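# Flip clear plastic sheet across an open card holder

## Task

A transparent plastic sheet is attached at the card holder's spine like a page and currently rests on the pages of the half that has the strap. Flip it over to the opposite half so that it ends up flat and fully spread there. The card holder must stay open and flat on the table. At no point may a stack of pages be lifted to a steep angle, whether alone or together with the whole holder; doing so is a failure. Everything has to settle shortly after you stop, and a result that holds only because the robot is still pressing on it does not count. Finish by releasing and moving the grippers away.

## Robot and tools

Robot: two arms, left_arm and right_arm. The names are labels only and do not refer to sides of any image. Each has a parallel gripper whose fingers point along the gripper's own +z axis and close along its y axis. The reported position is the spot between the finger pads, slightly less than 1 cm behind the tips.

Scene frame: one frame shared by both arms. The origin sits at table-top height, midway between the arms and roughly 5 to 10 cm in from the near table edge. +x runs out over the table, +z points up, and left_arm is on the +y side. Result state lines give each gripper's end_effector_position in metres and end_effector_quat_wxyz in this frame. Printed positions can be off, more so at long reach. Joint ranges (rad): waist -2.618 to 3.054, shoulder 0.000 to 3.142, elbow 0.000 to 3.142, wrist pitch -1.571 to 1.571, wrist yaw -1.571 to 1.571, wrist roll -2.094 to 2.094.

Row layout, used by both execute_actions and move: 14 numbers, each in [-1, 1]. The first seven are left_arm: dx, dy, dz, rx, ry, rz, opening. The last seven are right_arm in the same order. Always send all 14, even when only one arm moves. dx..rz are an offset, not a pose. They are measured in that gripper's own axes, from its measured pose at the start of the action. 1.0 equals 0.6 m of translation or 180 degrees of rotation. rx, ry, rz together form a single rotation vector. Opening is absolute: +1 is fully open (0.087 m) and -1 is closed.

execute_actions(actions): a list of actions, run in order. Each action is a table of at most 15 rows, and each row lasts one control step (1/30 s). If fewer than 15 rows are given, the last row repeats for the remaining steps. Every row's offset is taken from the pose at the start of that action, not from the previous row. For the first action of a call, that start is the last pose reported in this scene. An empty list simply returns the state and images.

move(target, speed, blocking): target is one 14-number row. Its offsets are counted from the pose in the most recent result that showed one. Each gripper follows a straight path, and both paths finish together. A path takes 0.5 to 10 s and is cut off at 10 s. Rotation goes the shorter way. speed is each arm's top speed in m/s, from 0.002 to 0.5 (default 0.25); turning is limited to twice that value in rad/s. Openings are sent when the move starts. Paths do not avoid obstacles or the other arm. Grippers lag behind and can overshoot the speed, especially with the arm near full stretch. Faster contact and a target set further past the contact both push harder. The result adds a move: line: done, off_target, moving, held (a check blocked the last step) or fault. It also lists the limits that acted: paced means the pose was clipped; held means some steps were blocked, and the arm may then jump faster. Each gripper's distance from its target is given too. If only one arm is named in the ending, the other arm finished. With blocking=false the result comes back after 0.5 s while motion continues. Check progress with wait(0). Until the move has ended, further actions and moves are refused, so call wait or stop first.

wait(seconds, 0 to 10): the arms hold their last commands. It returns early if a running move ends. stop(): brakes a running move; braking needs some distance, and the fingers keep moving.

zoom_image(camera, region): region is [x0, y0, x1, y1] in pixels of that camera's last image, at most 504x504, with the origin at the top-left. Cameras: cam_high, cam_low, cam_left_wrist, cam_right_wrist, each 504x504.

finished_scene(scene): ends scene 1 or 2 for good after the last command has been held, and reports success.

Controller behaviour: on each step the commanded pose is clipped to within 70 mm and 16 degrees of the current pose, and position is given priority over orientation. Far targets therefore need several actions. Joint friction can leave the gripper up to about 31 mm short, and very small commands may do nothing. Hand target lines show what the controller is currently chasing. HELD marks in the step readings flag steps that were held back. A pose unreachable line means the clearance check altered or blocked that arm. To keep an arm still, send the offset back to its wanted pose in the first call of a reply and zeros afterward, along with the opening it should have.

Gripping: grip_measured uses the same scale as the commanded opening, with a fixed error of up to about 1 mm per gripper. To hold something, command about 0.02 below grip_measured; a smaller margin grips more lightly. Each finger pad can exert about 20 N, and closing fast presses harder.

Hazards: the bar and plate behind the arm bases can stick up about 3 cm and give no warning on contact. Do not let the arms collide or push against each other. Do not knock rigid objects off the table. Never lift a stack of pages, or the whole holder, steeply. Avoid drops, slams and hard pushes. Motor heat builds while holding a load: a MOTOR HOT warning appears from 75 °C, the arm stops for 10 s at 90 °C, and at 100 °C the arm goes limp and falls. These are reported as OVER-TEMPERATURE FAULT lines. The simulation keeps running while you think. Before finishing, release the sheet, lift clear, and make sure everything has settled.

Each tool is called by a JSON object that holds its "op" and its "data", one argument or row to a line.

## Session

{"op": "execute_actions", "data": {
  "actions": []
}}

Scene clock: 0.00 s.
left_arm: end_effector_position=(+0.3613, +0.3146, +0.3639) grip_measured=+0.985 end_effector_quat_wxyz=(+0.724, +0.000, +0.690, -0.001) | right_arm: end_effector_position=(+0.3865, -0.3241, +0.3366) grip_measured=+0.987 end_effector_quat_wxyz=(+0.700, -0.007, +0.714, -0.008)
Joint positions: left_arm=[0.011 1.032 1.041 0.007 0.011 0.01  0.087] | right_arm=[-0.002  1.042  1.061 -0.007  0.011  0.004  0.087]
Joint velocities: left_arm=[-0.012 -0.002  0.002 -0.037  0.007 -0.051  0.   ] | right_arm=[ 0.002 -0.012 -0.007  0.007 -0.007  0.022 -0.001]
Motor temperatures (°C, as the motors report them): left_arm=[20 24 23 24 25 22] | right_arm=[22 24 23 27 25 24]
Hand target (left_arm): +0.361, +0.315, +0.364; +0.724, +0.000, +0.690, -0.001
Hand target (right_arm): +0.386, -0.324, +0.337; +0.700, -0.007, +0.714, -0.008

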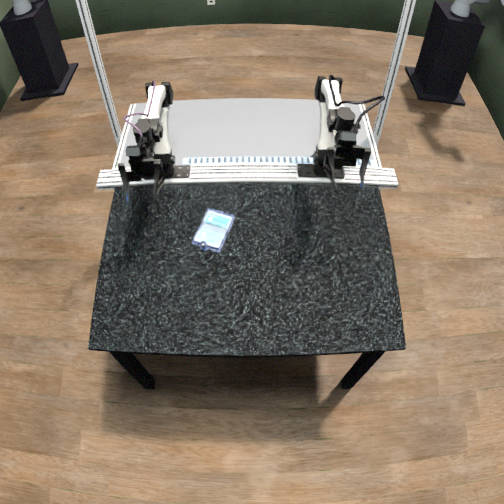

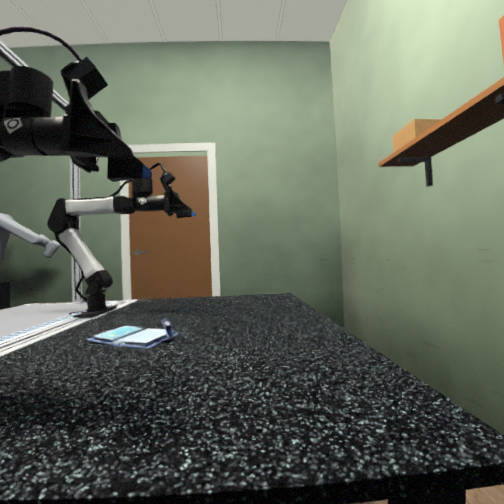

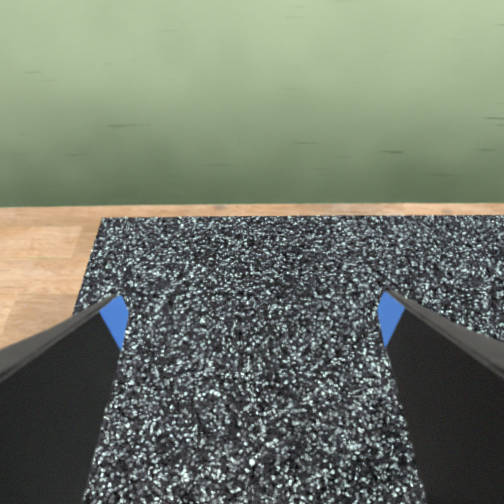

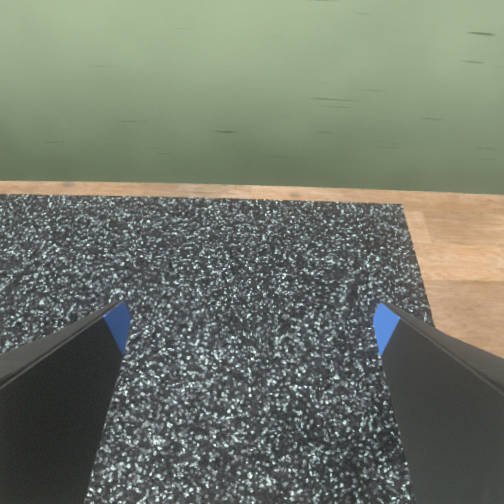

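{"op": "move", "data": {
  "target": [0,0,0,0,0,0,1,0.43,0.33,-0.065,-0.307,0.422,-0.312,-0.15],
  "speed": 0.4
}}

Scene clock: 5.40 s.
left_arm: end_effector_position=(+0.3613, +0.3146, +0.3639) grip_measured=+0.985 end_effector_quat_wxyz=(+0.724, +0.000, +0.690, -0.001) | right_arm: end_effector_position=(+0.3416, -0.1324, +0.0725) grip_measured=-0.150 end_effector_quat_wxyz=(+0.001, -0.583, +0.812, -0.006)
Joint positions: left_arm=[0.011 1.032 1.041 0.007 0.011 0.01  0.087] | right_arm=[ 0.583  2.169  2.029 -1.389  0.011 -0.651  0.037]
Joint velocities: left_arm=[-0.017 -0.002 -0.012 -0.007 -0.066 -0.081  0.001] | right_arm=[-0.007  0.002  0.002  0.007 -0.037 -0.022 -0.   ]
Motor temperatures (°C, as the motors report them): left_arm=[20 24 24 25 25 22] | right_arm=[22 25 24 28 25 24]
Hand target (left_arm): +0.361, +0.315, +0.364; +0.724, +0.000, +0.690, -0.001
Hand target (right_arm): +0.341, -0.132, +0.074; -0.007, -0.590, +0.808, -0.011
Off the commanded pose (left_arm): 0.000 m, 0 deg.
Off the commanded pose (right_arm): 0.003 m, 1 deg.
move: done

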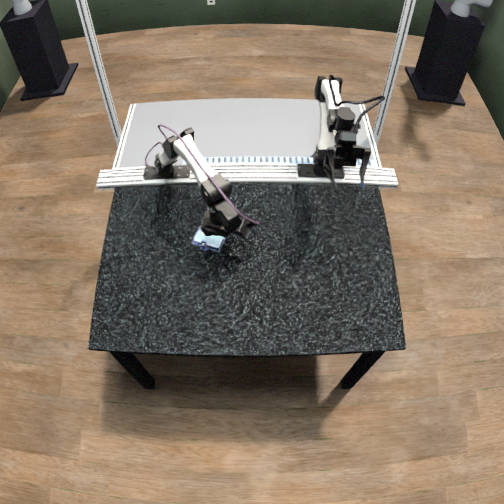

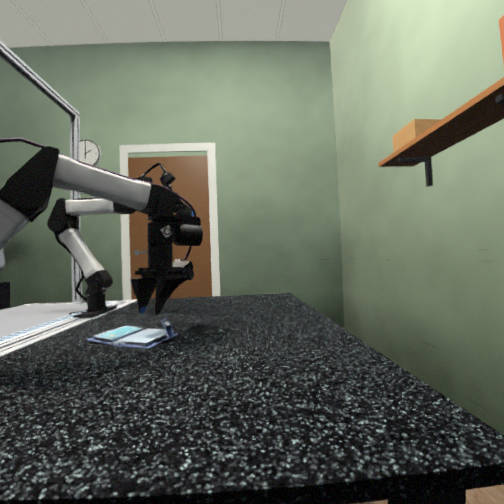

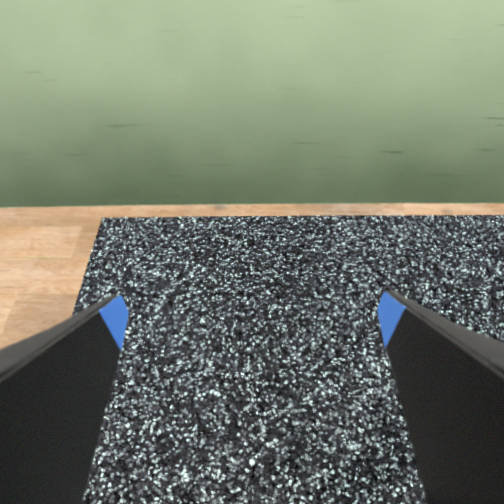

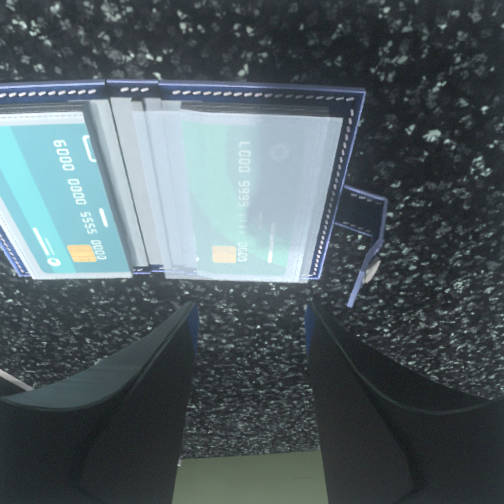

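{"op": "move", "data": {
  "target": [0,0,0,0,0,0,1,0,0.005,0.1,0,0,0,-0.15],
  "speed": 0.03
}}

Scene clock: 9.47 s.
left_arm: end_effector_position=(+0.3613, +0.3146, +0.3639) grip_measured=+0.985 end_effector_quat_wxyz=(+0.724, +0.000, +0.690, -0.001) | right_arm: end_effector_position=(+0.3444, -0.1307, +0.0253) grip_measured=-0.150 end_effector_quat_wxyz=(+0.011, -0.583, +0.812, -0.007)
Joint positions: left_arm=[0.011 1.032 1.041 0.007 0.011 0.01  0.087] | right_arm=[ 0.583  2.169  1.844 -1.184  0.011 -0.651  0.037]
Joint velocities: left_arm=[-0.007 -0.007 -0.012  0.007 -0.066  0.022 -0.   ] | right_arm=[ 0.007 -0.002 -0.007  0.007 -0.095  0.007 -0.001]
Motor temperatures (°C, as the motors report them): left_arm=[20 23 25 26 25 22] | right_arm=[22 26 24 28 25 24]
Hand target (left_arm): +0.361, +0.315, +0.364; +0.724, +0.000, +0.690, -0.001
Hand target (right_arm): +0.339, -0.131, +0.013; +0.000, -0.583, +0.812, -0.006
Off the commanded pose (left_arm): 0.000 m, 0 deg.
Off the commanded pose (right_arm): 0.014 m, 1 deg.
move: off_target (right_arm)

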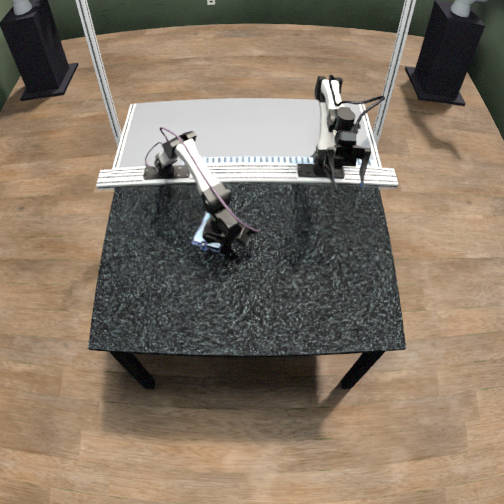

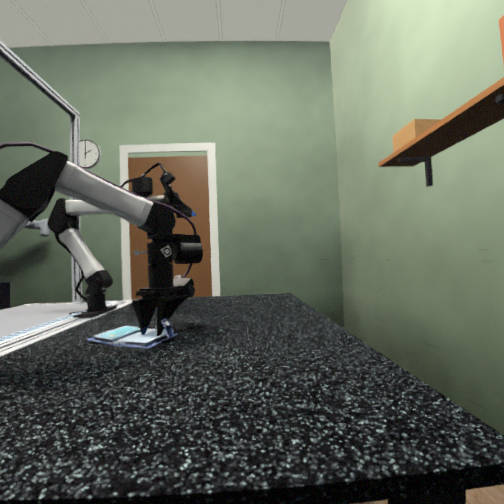

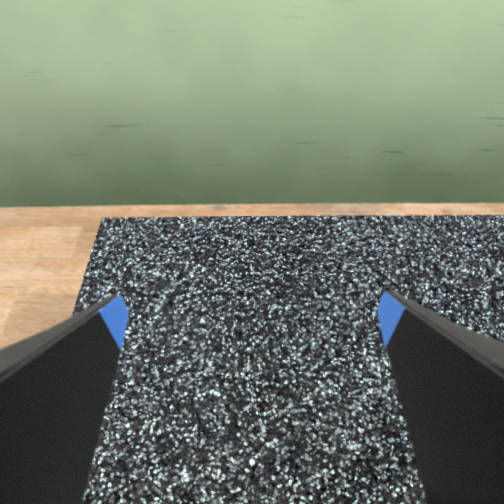

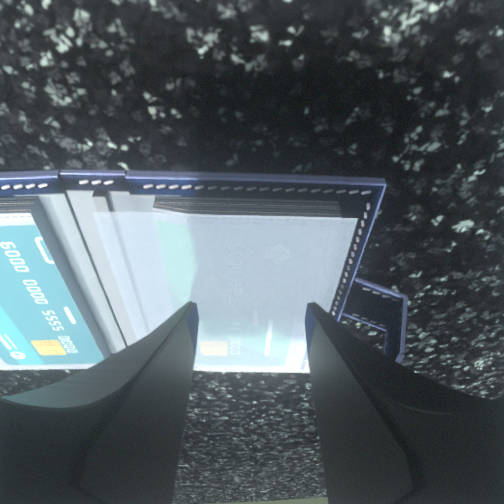

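Possibly not touching yet.

{"op": "execute_actions", "data": {
  "actions": [
    [[0,0,0,0,0,0,1,0,0,0.03,0,0,0,-0.15]],
    [[0,0,0,0,0,0,1,0,0.01,0.025,0,0,0,-0.3]],
    [[0,0,0,0,0,0,1,0,0.01,0.025,0,0,0,-0.5]],
    [[0,0,0,0,0,0,1,0,0.01,0.025,0,0,0,-0.7]]
  ]
}}

Scene clock: 13.77 s.
left_arm: end_effector_position=(+0.3613, +0.3146, +0.3639) grip_measured=+0.985 end_effector_quat_wxyz=(+0.724, +0.000, +0.690, -0.001) | right_arm: end_effector_position=(+0.3387, -0.1291, +0.0248) grip_measured=-0.699 end_effector_quat_wxyz=(+0.018, -0.581, +0.814, -0.007)
Joint positions: left_arm=[0.011 1.032 1.041 0.007 0.011 0.01  0.087] | right_arm=[ 0.593  2.138  1.793 -1.15   0.011 -0.635  0.013]
Joint velocities: left_arm=[-0.012 -0.012 -0.002 -0.066  0.007 -0.081  0.   ] | right_arm=[ 0.007  0.017 -0.017 -0.022 -0.066 -0.037 -0.   ]
Motor temperatures (°C, as the motors report them): left_arm=[20 23 25 27 25 22] | right_arm=[22 28 24 28 25 24]
Hand target (left_arm): +0.361, +0.315, +0.364; +0.724, +0.000, +0.690, -0.001
Hand target (right_arm): +0.335, -0.128, +0.010; +0.015, -0.581, +0.813, -0.007
Off the commanded pose (left_arm): 0.000 m, 0 deg.
Off the commanded pose (right_arm): 0.016 m, 0 deg.
Step readings (end_effector_position; steps 1 to 15: 1st action; 16 to 30: 2nd action; 31 to 45: 3rd action; 46 to 60: 4th action):
0: left_arm (+0.3613, +0.3146, +0.3639) | right_arm (+0.3444, -0.1307, +0.0253)
1: left_arm (+0.3613, +0.3146, +0.3639) | right_arm (+0.3445, -0.1306, +0.0249)
2: left_arm (+0.3613, +0.3146, +0.3639) | right_arm (+0.3446, -0.1307, +0.0246)
4: left_arm (+0.3613, +0.3146, +0.3639) | right_arm (+0.3446, -0.1307, +0.0246)
8: left_arm (+0.3613, +0.3146, +0.3639) | right_arm (+0.3446, -0.1307, +0.0246)
15: left_arm (+0.3613, +0.3146, +0.3639) | right_arm (+0.3446, -0.1307, +0.0246)
16: left_arm (+0.3613, +0.3146, +0.3639) | right_arm (+0.3443, -0.1308, +0.0247)
17: left_arm (+0.3613, +0.3146, +0.3639) | right_arm (+0.3437, -0.1307, +0.0250)
19: left_arm (+0.3613, +0.3146, +0.3639) | right_arm (+0.3432, -0.1305, +0.0248)
23: left_arm (+0.3613, +0.3146, +0.3639) | right_arm (+0.3433, -0.1304, +0.0249)
30: left_arm (+0.3613, +0.3146, +0.3639) | right_arm (+0.3432, -0.1304, +0.0248)
31: left_arm (+0.3613, +0.3146, +0.3639) | right_arm (+0.3425, -0.1304, +0.0248)
32: left_arm (+0.3613, +0.3146, +0.3639) | right_arm (+0.3413, -0.1300, +0.0249)
34: left_arm (+0.3613, +0.3146, +0.3639) | right_arm (+0.3409, -0.1298, +0.0249)
38: left_arm (+0.3613, +0.3146, +0.3639) | right_arm (+0.3408, -0.1298, +0.0248)
45: left_arm (+0.3613, +0.3146, +0.3639) | right_arm (+0.3408, -0.1298, +0.0248)
46: left_arm (+0.3613, +0.3146, +0.3639) | right_arm (+0.3401, -0.1297, +0.0248)
47: left_arm (+0.3613, +0.3146, +0.3639) | right_arm (+0.3391, -0.1295, +0.0249)
49: left_arm (+0.3613, +0.3146, +0.3639) | right_arm (+0.3387, -0.1291, +0.0249)
53: left_arm (+0.3613, +0.3146, +0.3639) | right_arm (+0.3387, -0.1291, +0.0248)
60: end_effector_position above

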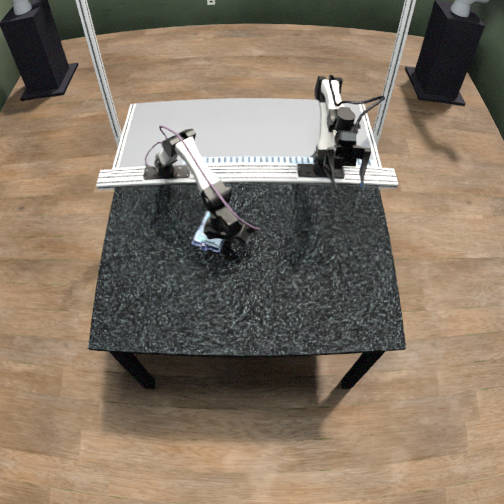

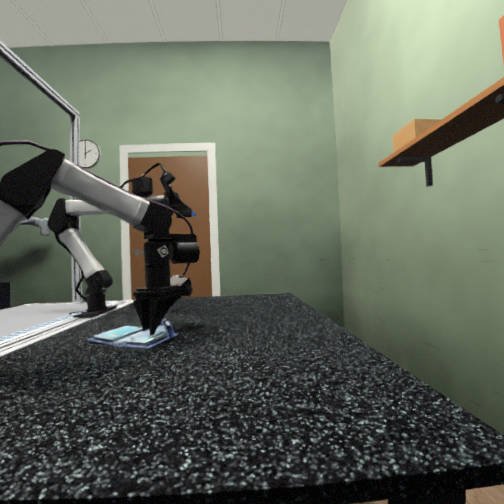

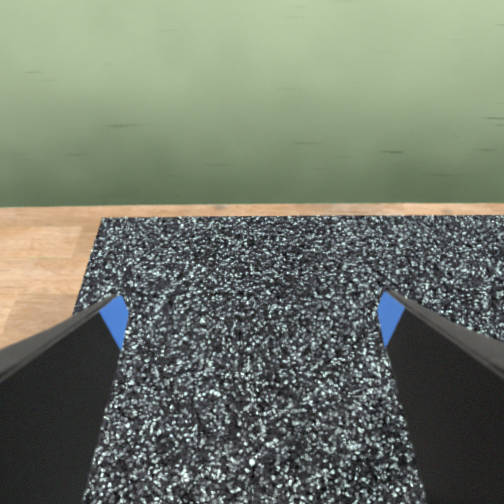

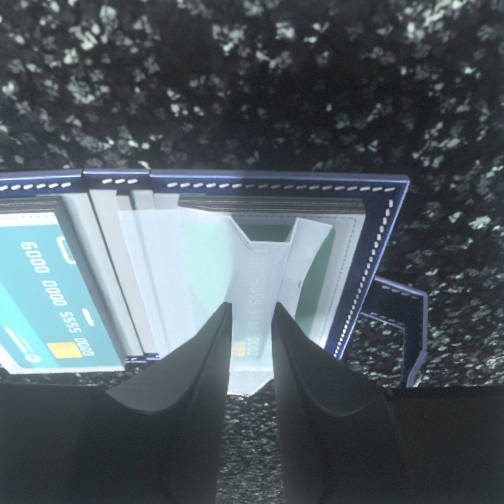

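{"op": "execute_actions", "data": {
  "actions": [
    [[0,0,0,0,0,0,1,0,0.01,0.02,0,0,0,-0.85]],
    [[0,0,0,0,0,0,1,0,0.01,0.02,0,0,0,-1]]
  ]
}}

{"op": "move", "data": {
  "target": [0,0,0,0,0,0,1,0,0.055,-0.03,0,0,0,-1],
  "speed": 0.03
}}

{"op": "move", "data": {
  "target": [0,0,0,0,0,0,1,0,0.05,0.012,0,0,0,-1],
  "speed": 0.03
}}

Scene clock: 18.07 s.
left_arm: end_effector_position=(+0.3613, +0.3146, +0.3639) grip_measured=+0.985 end_effector_quat_wxyz=(+0.724, +0.000, +0.690, -0.001) | right_arm: end_effector_position=(+0.3365, -0.1283, +0.0250) grip_measured=-0.868 end_effector_quat_wxyz=(+0.021, -0.579, +0.815, -0.007)
Joint positions: left_arm=[0.011 1.032 1.041 0.007 0.011 0.01  0.087] | right_arm=[ 0.598  2.126  1.776 -1.138  0.012 -0.627  0.006]
Joint velocities: left_arm=[ 0.002 -0.017  0.007 -0.037  0.066 -0.007 -0.   ] | right_arm=[ 0.002 -0.012 -0.007 -0.022  0.11  -0.007  0.   ]
Motor temperatures (°C, as the motors report them): left_arm=[20 23 26 27 25 22] | right_arm=[22 30 24 28 25 24]
Hand target (left_arm): +0.361, +0.315, +0.364; +0.724, +0.000, +0.690, -0.001
Hand target (right_arm): +0.332, -0.126, +0.013; +0.018, -0.580, +0.814, -0.006
Off the commanded pose (left_arm): 0.000 m, 0 deg.
Off the commanded pose (right_arm): 0.013 m, 0 deg.
Step readings (end_effector_position; steps 1 to 15: 1st action; 16 to 30: 2nd action):
0: left_arm (+0.3613, +0.3146, +0.3639) | right_arm (+0.3387, -0.1292, +0.0248)
1: left_arm (+0.3613, +0.3146, +0.3639) | right_arm (+0.3385, -0.1290, +0.0251)
2: left_arm (+0.3613, +0.3146, +0.3639) | right_arm (+0.3375, -0.1287, +0.0251)
4: left_arm (+0.3613, +0.3146, +0.3639) | right_arm (+0.3371, -0.1286, +0.0250)
8: left_arm (+0.3613, +0.3146, +0.3639) | right_arm (+0.3371, -0.1285, +0.0250)
15: left_arm (+0.3613, +0.3146, +0.3639) | right_arm (+0.3371, -0.1285, +0.0249)
16: left_arm (+0.3613, +0.3146, +0.3639) | right_arm (+0.3367, -0.1286, +0.0250)
17: left_arm (+0.3613, +0.3146, +0.3639) | right_arm (+0.3364, -0.1282, +0.0251)
19: left_arm (+0.3613, +0.3146, +0.3639) | right_arm (+0.3365, -0.1283, +0.0250)
23: left_arm (+0.3613, +0.3146, +0.3639) | right_arm (+0.3365, -0.1283, +0.0250)
30: end_effector_position above

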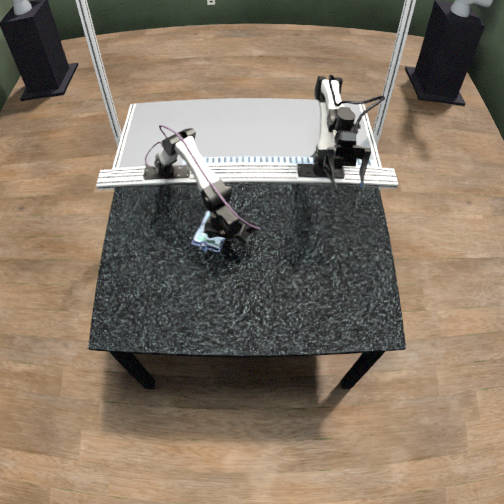

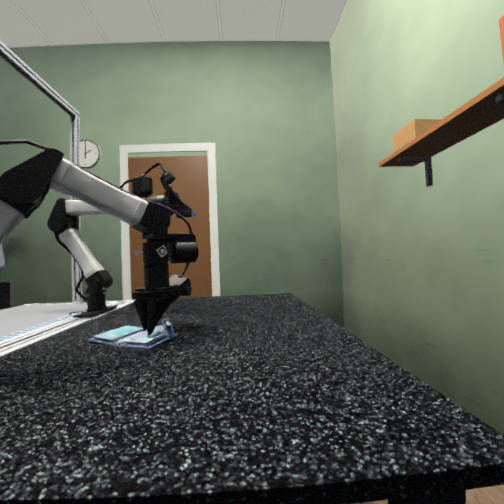

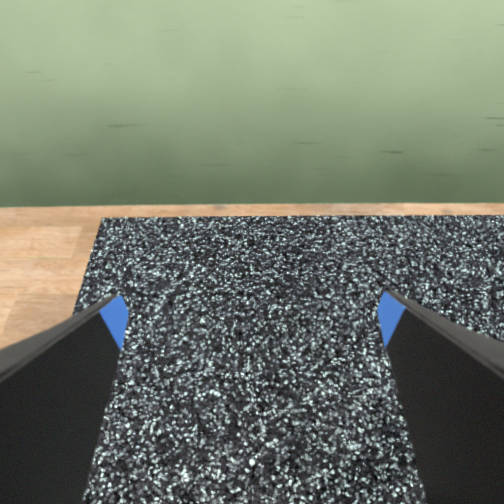

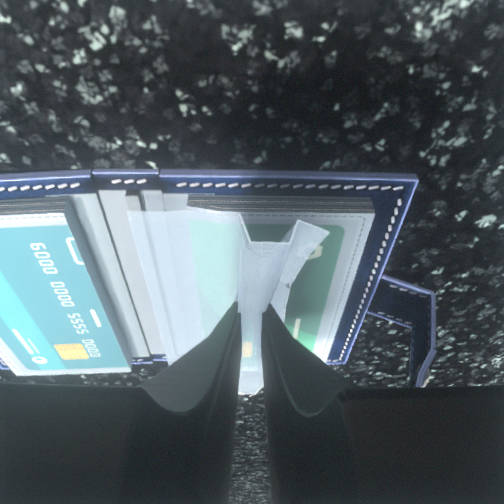

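Scene clock: 19.60 s.
left_arm: end_effector_position=(+0.3613, +0.3146, +0.3639) grip_measured=+0.985 end_effector_quat_wxyz=(+0.724, +0.000, +0.690, -0.001) | right_arm: end_effector_position=(+0.3172, -0.1134, +0.0400) grip_measured=-0.879 end_effector_quat_wxyz=(+0.034, -0.578, +0.815, -0.005)
Joint positions: left_arm=[0.011 1.032 1.041 0.007 0.011 0.01  0.087] | right_arm=[ 0.653  2.062  1.739 -1.139  0.013 -0.571  0.005]
Joint velocities: left_arm=[ 0.002  0.007  0.002  0.007 -0.022  0.007 -0.001] | right_arm=[-0.007 -0.007 -0.002 -0.037  0.022 -0.022 -0.   ]
Motor temperatures (°C, as the motors report them): left_arm=[20 23 26 27 25 22] | right_arm=[22 30 24 28 25 24]
Hand target (left_arm): +0.361, +0.315, +0.364; +0.724, +0.000, +0.690, -0.001
Hand target (right_arm): +0.305, -0.118, +0.042; +0.021, -0.579, +0.815, -0.007
Off the commanded pose (left_arm): 0.000 m, 0 deg.
Off the commanded pose (right_arm): 0.013 m, 2 deg.
move: off_target (right_arm)

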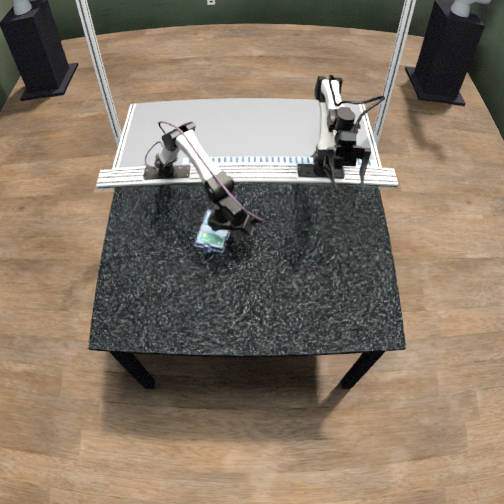

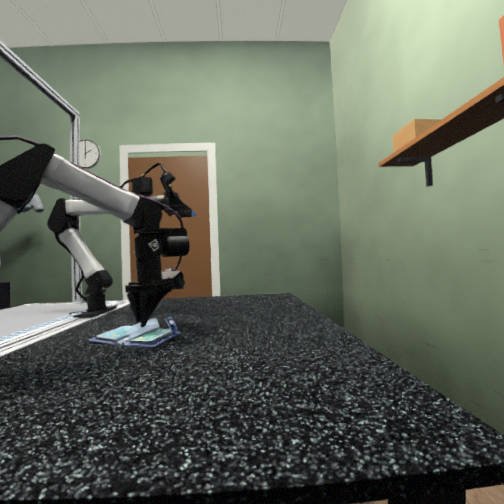

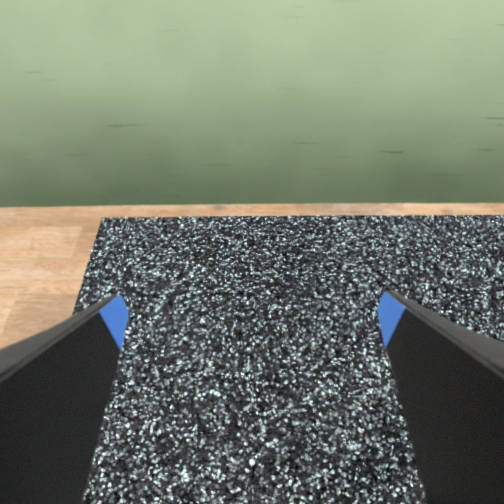

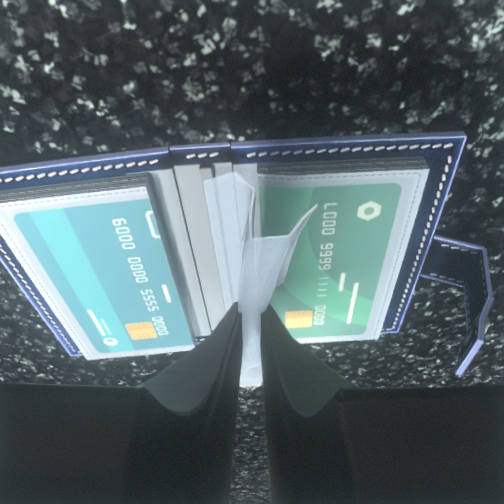

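Scene clock: 20.90 s.
left_arm: end_effector_position=(+0.3613, +0.3146, +0.3639) grip_measured=+0.985 end_effector_quat_wxyz=(+0.724, +0.000, +0.690, -0.001) | right_arm: end_effector_position=(+0.2970, -0.1034, +0.0314) grip_measured=-0.879 end_effector_quat_wxyz=(+0.034, -0.578, +0.815, -0.004)
Joint positions: left_arm=[0.011 1.032 1.041 0.007 0.011 0.01  0.087] | right_arm=[ 0.704  2.031  1.657 -1.089  0.018 -0.519  0.005]
Joint velocities: left_arm=[ 0.007 -0.017 -0.007 -0.022 -0.051 -0.037 -0.   ] | right_arm=[ 0.012 -0.007 -0.002 -0.007 -0.007  0.022  0.001]
Motor temperatures (°C, as the motors report them): left_arm=[20 23 26 28 25 22] | right_arm=[22 31 24 27 25 24]
Hand target (left_arm): +0.361, +0.315, +0.364; +0.724, +0.000, +0.690, -0.001
Hand target (right_arm): +0.289, -0.103, +0.032; +0.034, -0.578, +0.815, -0.004
Off the commanded pose (left_arm): 0.000 m, 0 deg.
Off the commanded pose (right_arm): 0.008 m, 0 deg.
move: done

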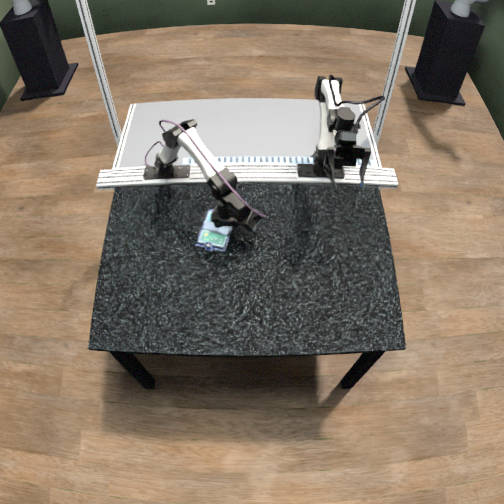

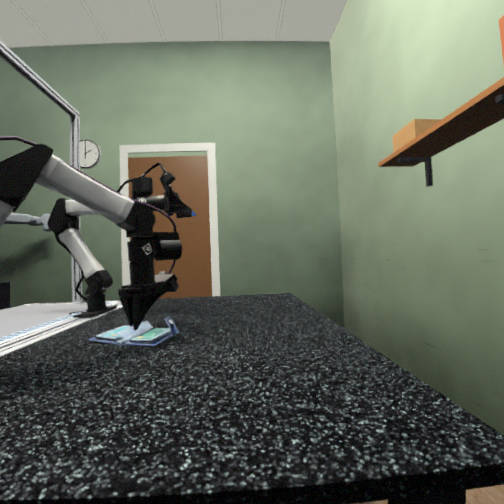

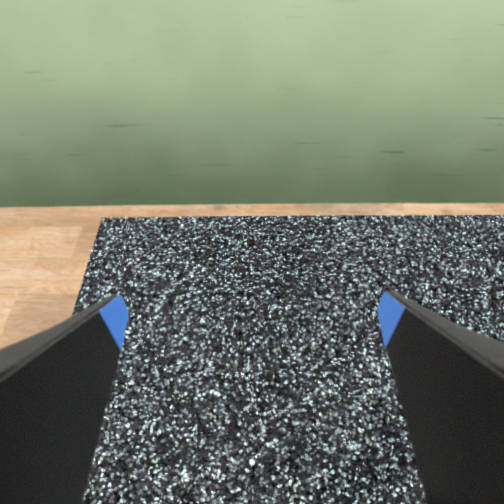

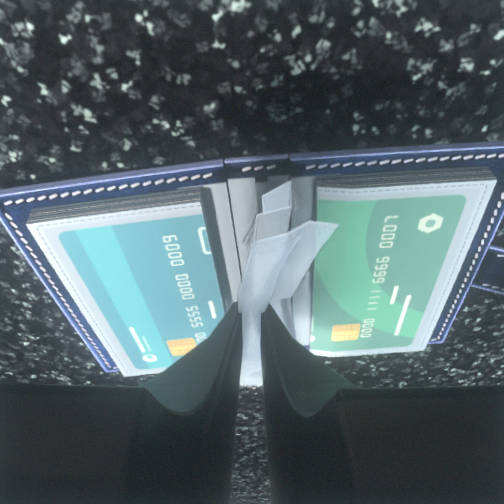

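{"op": "move", "data": {
  "target": [0,0,0,0,0,0,1,0.01,0.055,-0.012,0,0,0,-0.92],
  "speed": 0.03
}}

{"op": "execute_actions", "data": {
  "actions": [
    [[0,0,0,0,0,0,1,0.006,0.03,-0.008,0,0,0,-0.72]],
    [[0,0,0,0,0,0,1,0.006,0.035,-0.008,0,0,0,-0.6]]
  ]
}}

{"op": "zoom_image", "data": {
  "camera": "cam_low",
  "region": [75,290,185,355]
}}

Scene clock: 26.40 s.
left_arm: end_effector_position=(+0.3613, +0.3146, +0.3639) grip_measured=+0.985 end_effector_quat_wxyz=(+0.724, +0.000, +0.690, -0.001) | right_arm: end_effector_position=(+0.2712, -0.0969, +0.0361) grip_measured=-0.879 end_effector_quat_wxyz=(+0.035, -0.578, +0.815, -0.003)
Joint positions: left_arm=[0.011 1.032 1.041 0.007 0.011 0.01  0.087] | right_arm=[ 0.76   1.97   1.585 -1.078  0.021 -0.463  0.005]
Joint velocities: left_arm=[-0.012 -0.002 -0.022  0.022 -0.022 -0.066  0.001] | right_arm=[-0.012 -0.007 -0.002  0.007  0.022 -0.066 -0.   ]
Motor temperatures (°C, as the motors report them): left_arm=[20 23 26 28 25 22] | right_arm=[22 33 24 27 25 24]
Hand target (left_arm): +0.361, +0.315, +0.364; +0.724, +0.000, +0.690, -0.001
Hand target (right_arm): +0.264, -0.098, +0.037; +0.034, -0.578, +0.815, -0.004
Off the commanded pose (left_arm): 0.000 m, 0 deg.
Off the commanded pose (right_arm): 0.008 m, 0 deg.
move: done

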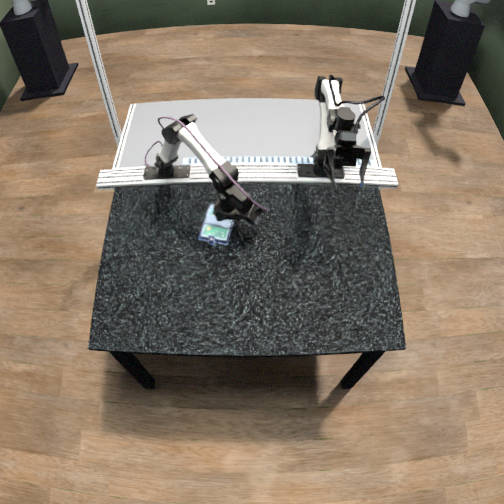

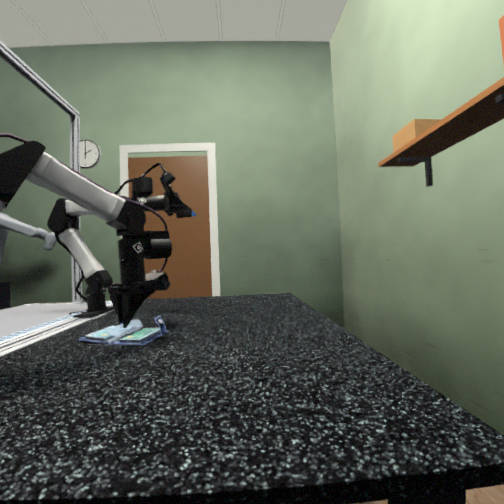

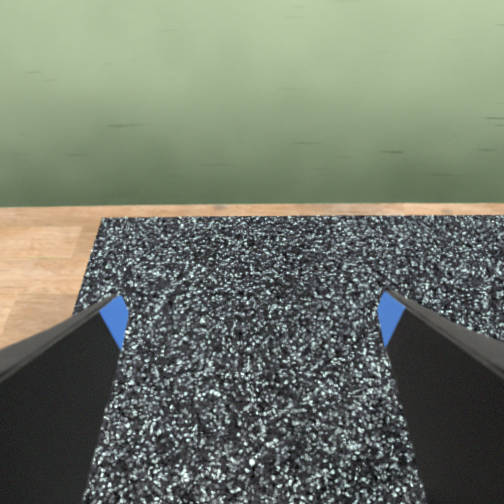

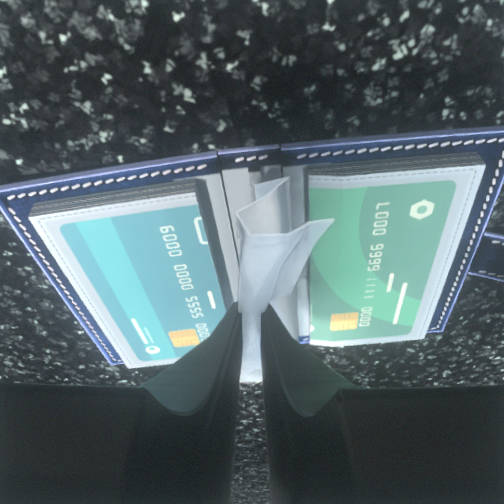

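Scene clock: 27.40 s.
left_arm: end_effector_position=(+0.3613, +0.3146, +0.3639) grip_measured=+0.985 end_effector_quat_wxyz=(+0.724, +0.000, +0.690, -0.001) | right_arm: end_effector_position=(+0.2460, -0.0831, +0.0418) grip_measured=-0.600 end_effector_quat_wxyz=(+0.041, -0.580, +0.813, +0.001)
Joint positions: left_arm=[0.011 1.032 1.041 0.007 0.011 0.01  0.087] | right_arm=[ 0.832  1.924  1.543 -1.07   0.023 -0.398  0.017]
Joint velocities: left_arm=[-0.002 -0.012 -0.002 -0.037 -0.037 -0.051 -0.001] | right_arm=[ 0.007 -0.022 -0.012  0.051 -0.022 -0.037 -0.001]
Motor temperatures (°C, as the motors report them): left_arm=[20 23 26 28 25 22] | right_arm=[22 33 24 27 25 24]
Hand target (left_arm): +0.361, +0.315, +0.364; +0.724, +0.000, +0.690, -0.001
Hand target (right_arm): +0.239, -0.087, +0.043; +0.038, -0.579, +0.815, -0.000
Off the commanded pose (left_arm): 0.000 m, 0 deg.
Off the commanded pose (right_arm): 0.008 m, 1 deg.
Step readings (end_effector_position; steps 1 to 15: 1st action; 16 to 30: 2nd action):
0: left_arm (+0.3613, +0.3146, +0.3639) | right_arm (+0.2712, -0.0969, +0.0361)
1: left_arm (+0.3613, +0.3146, +0.3639) | right_arm (+0.2702, -0.0966, +0.0359)
2: left_arm (+0.3613, +0.3146, +0.3639) | right_arm (+0.2682, -0.0962, +0.0362)
4: left_arm (+0.3613, +0.3146, +0.3639) | right_arm (+0.2636, -0.0943, +0.0371)
8: left_arm (+0.3613, +0.3146, +0.3639) | right_arm (+0.2604, -0.0910, +0.0389)
15: left_arm (+0.3613, +0.3146, +0.3639) | right_arm (+0.2602, -0.0909, +0.0390)
16: left_arm (+0.3613, +0.3146, +0.3639) | right_arm (+0.2594, -0.0905, +0.0390)
17: left_arm (+0.3613, +0.3146, +0.3639) | right_arm (+0.2567, -0.0901, +0.0390)
19: left_arm (+0.3613, +0.3146, +0.3639) | right_arm (+0.2507, -0.0873, +0.0400)
23: left_arm (+0.3613, +0.3146, +0.3639) | right_arm (+0.2462, -0.0832, +0.0418)
30: end_effector_position above

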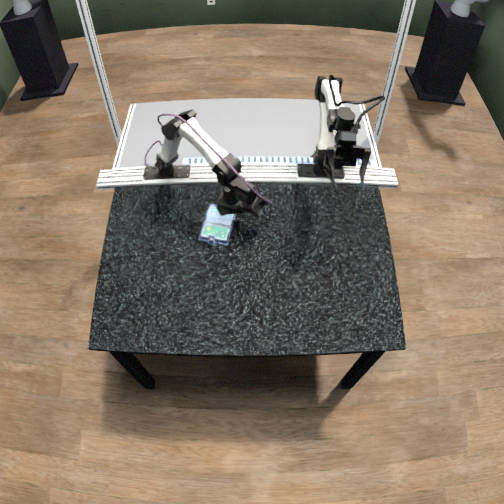

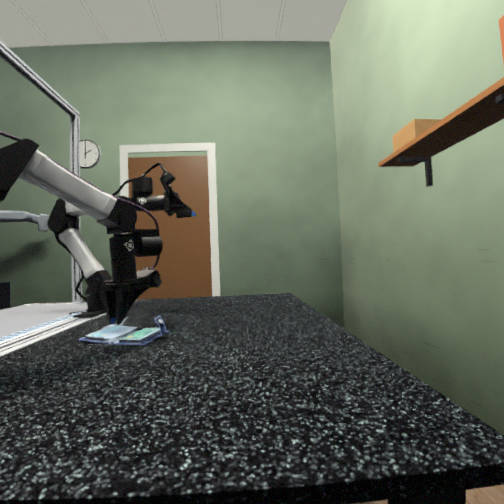

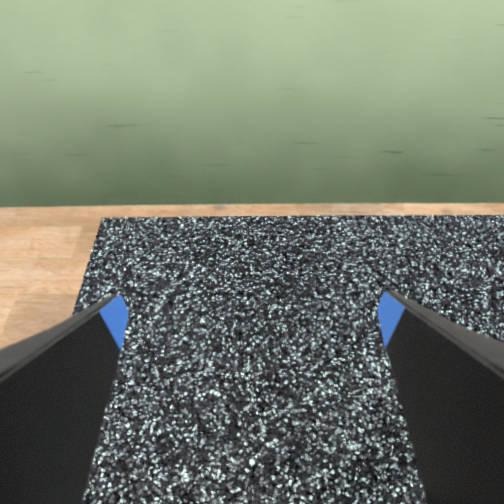

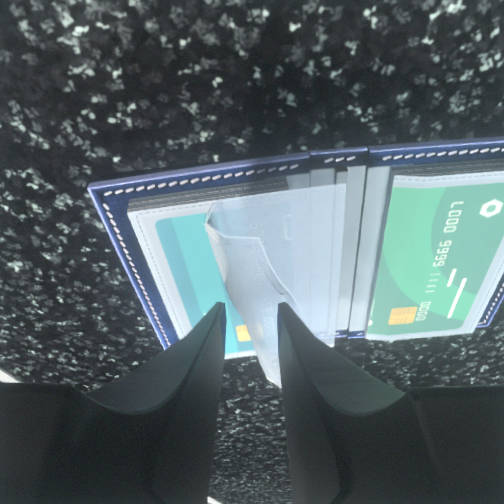

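Region (75, 290, 185, 355) of cam_low's 504x504 image, scaled by 4.582, with more detail than that image has; it fills the top 298 rows of this view, and the rest is white.

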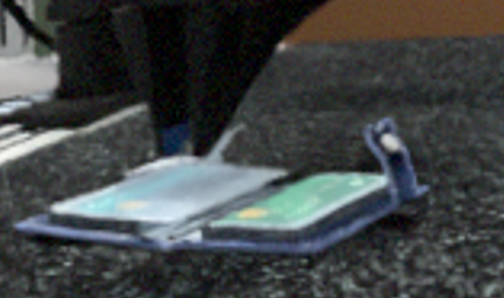

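{"op": "move", "data": {
  "target": [0,0,0,0,0,0,1,0.01,0.09,-0.04,0,0,0,-0.6],
  "speed": 0.05
}}

{"op": "move", "data": {
  "target": [0,0,0,0,0,0,1,0,0,-0.16,0,0,0,-0.6]
}}

{"op": "zoom_image", "data": {
  "camera": "cam_low",
  "region": [75,290,185,355]
}}

Scene clock: 31.47 s.
left_arm: end_effector_position=(+0.3613, +0.3146, +0.3639) grip_measured=+0.985 end_effector_quat_wxyz=(+0.724, +0.000, +0.690, -0.001) | right_arm: end_effector_position=(+0.2022, -0.0622, +0.0628) grip_measured=-0.600 end_effector_quat_wxyz=(+0.055, -0.580, +0.813, +0.011)
Joint positions: left_arm=[0.011 1.032 1.041 0.007 0.011 0.01  0.087] | right_arm=[ 0.959  1.841  1.514 -1.096  0.03  -0.273  0.017]
Joint velocities: left_arm=[-0.007 -0.007 -0.007 -0.007  0.007  0.007 -0.001] | right_arm=[-0.022  0.007 -0.007  0.007  0.022  0.007 -0.   ]
Motor temperatures (°C, as the motors report them): left_arm=[20 23 27 29 25 22] | right_arm=[22 34 24 27 25 24]
Hand target (left_arm): +0.361, +0.315, +0.364; +0.724, +0.000, +0.690, -0.001
Hand target (right_arm): +0.192, -0.072, +0.063; +0.041, -0.580, +0.813, +0.002
Off the commanded pose (left_arm): 0.000 m, 0 deg.
Off the commanded pose (right_arm): 0.015 m, 2 deg.
move: off_target (right_arm)

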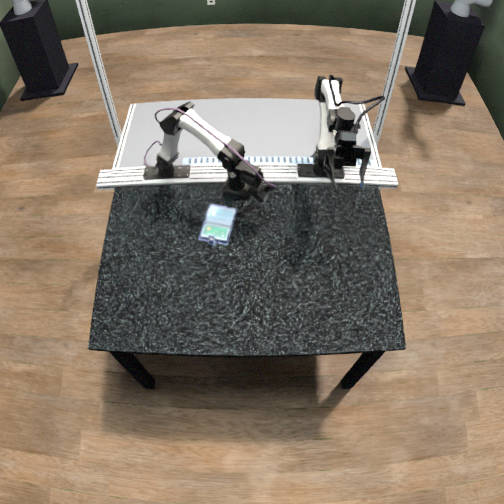

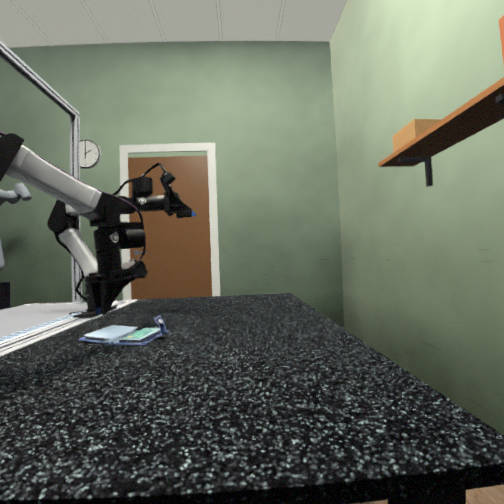

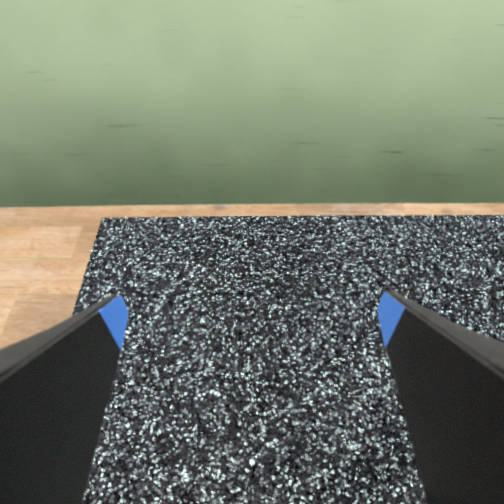

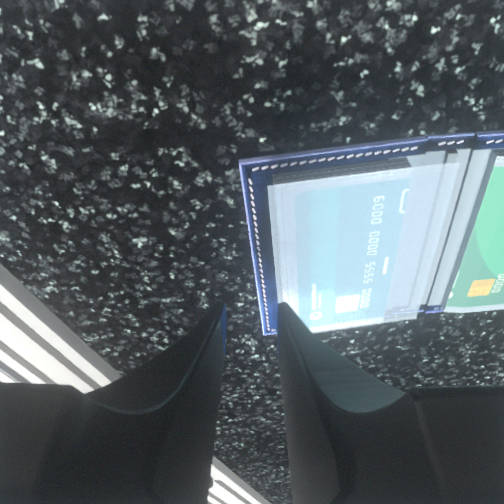

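Scene clock: 32.60 s.
left_arm: end_effector_position=(+0.3613, +0.3146, +0.3639) grip_measured=+0.985 end_effector_quat_wxyz=(+0.724, +0.000, +0.690, -0.001) | right_arm: end_effector_position=(+0.1983, -0.0699, +0.1521) grip_measured=-0.600 end_effector_quat_wxyz=(+0.056, -0.580, +0.813, +0.011)
Joint positions: left_arm=[0.011 1.032 1.041 0.007 0.011 0.01  0.087] | right_arm=[ 0.959  1.822  1.847 -1.444  0.03  -0.273  0.017]
Joint velocities: left_arm=[ 0.022 -0.017  0.012 -0.022 -0.081  0.007  0.   ] | right_arm=[-0.017  0.002  0.002 -0.066 -0.066 -0.007 -0.   ]
Motor temperatures (°C, as the motors report them): left_arm=[20 23 27 29 25 22] | right_arm=[22 35 25 27 25 24]
Hand target (left_arm): +0.361, +0.315, +0.364; +0.724, +0.000, +0.690, -0.001
Hand target (right_arm): +0.195, -0.071, +0.158; +0.055, -0.580, +0.813, +0.011
Off the commanded pose (left_arm): 0.000 m, 0 deg.
Off the commanded pose (right_arm): 0.007 m, 0 deg.
move: done

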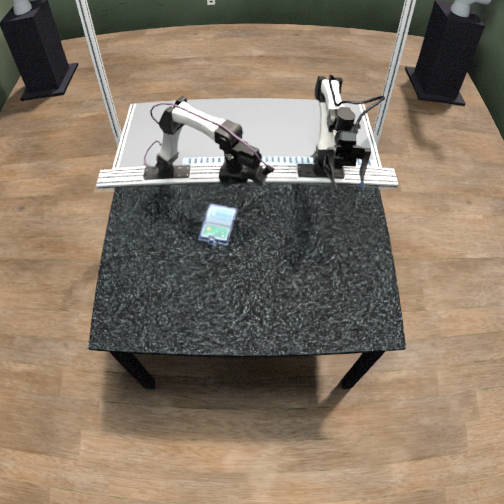

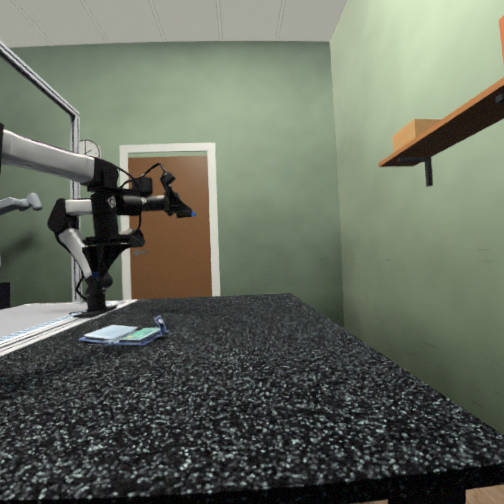

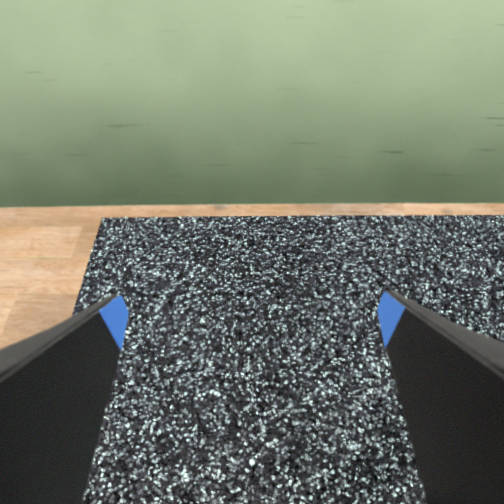

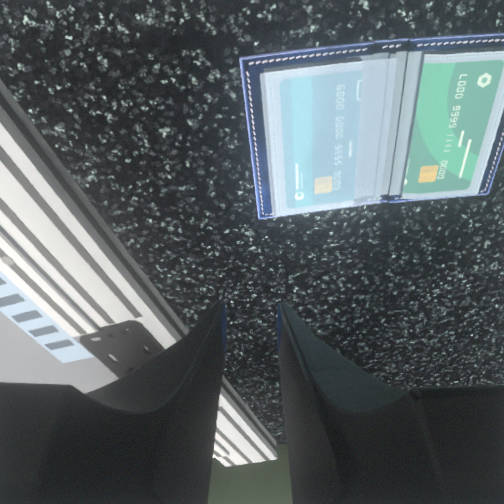

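Region (75, 290, 185, 355) of cam_low's 504x504 image, scaled by 4.582, with more detail than that image has; it fills the top 298 rows of this view, and the rest is white.

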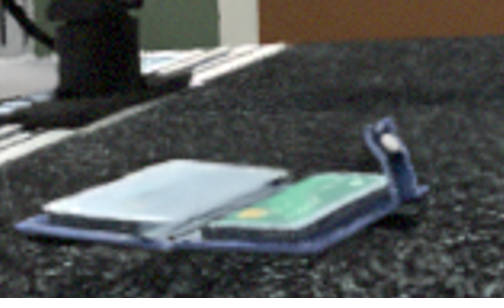

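{"op": "finished_scene", "data": {
  "scene": 2
}}

The scene is finished: the task was done.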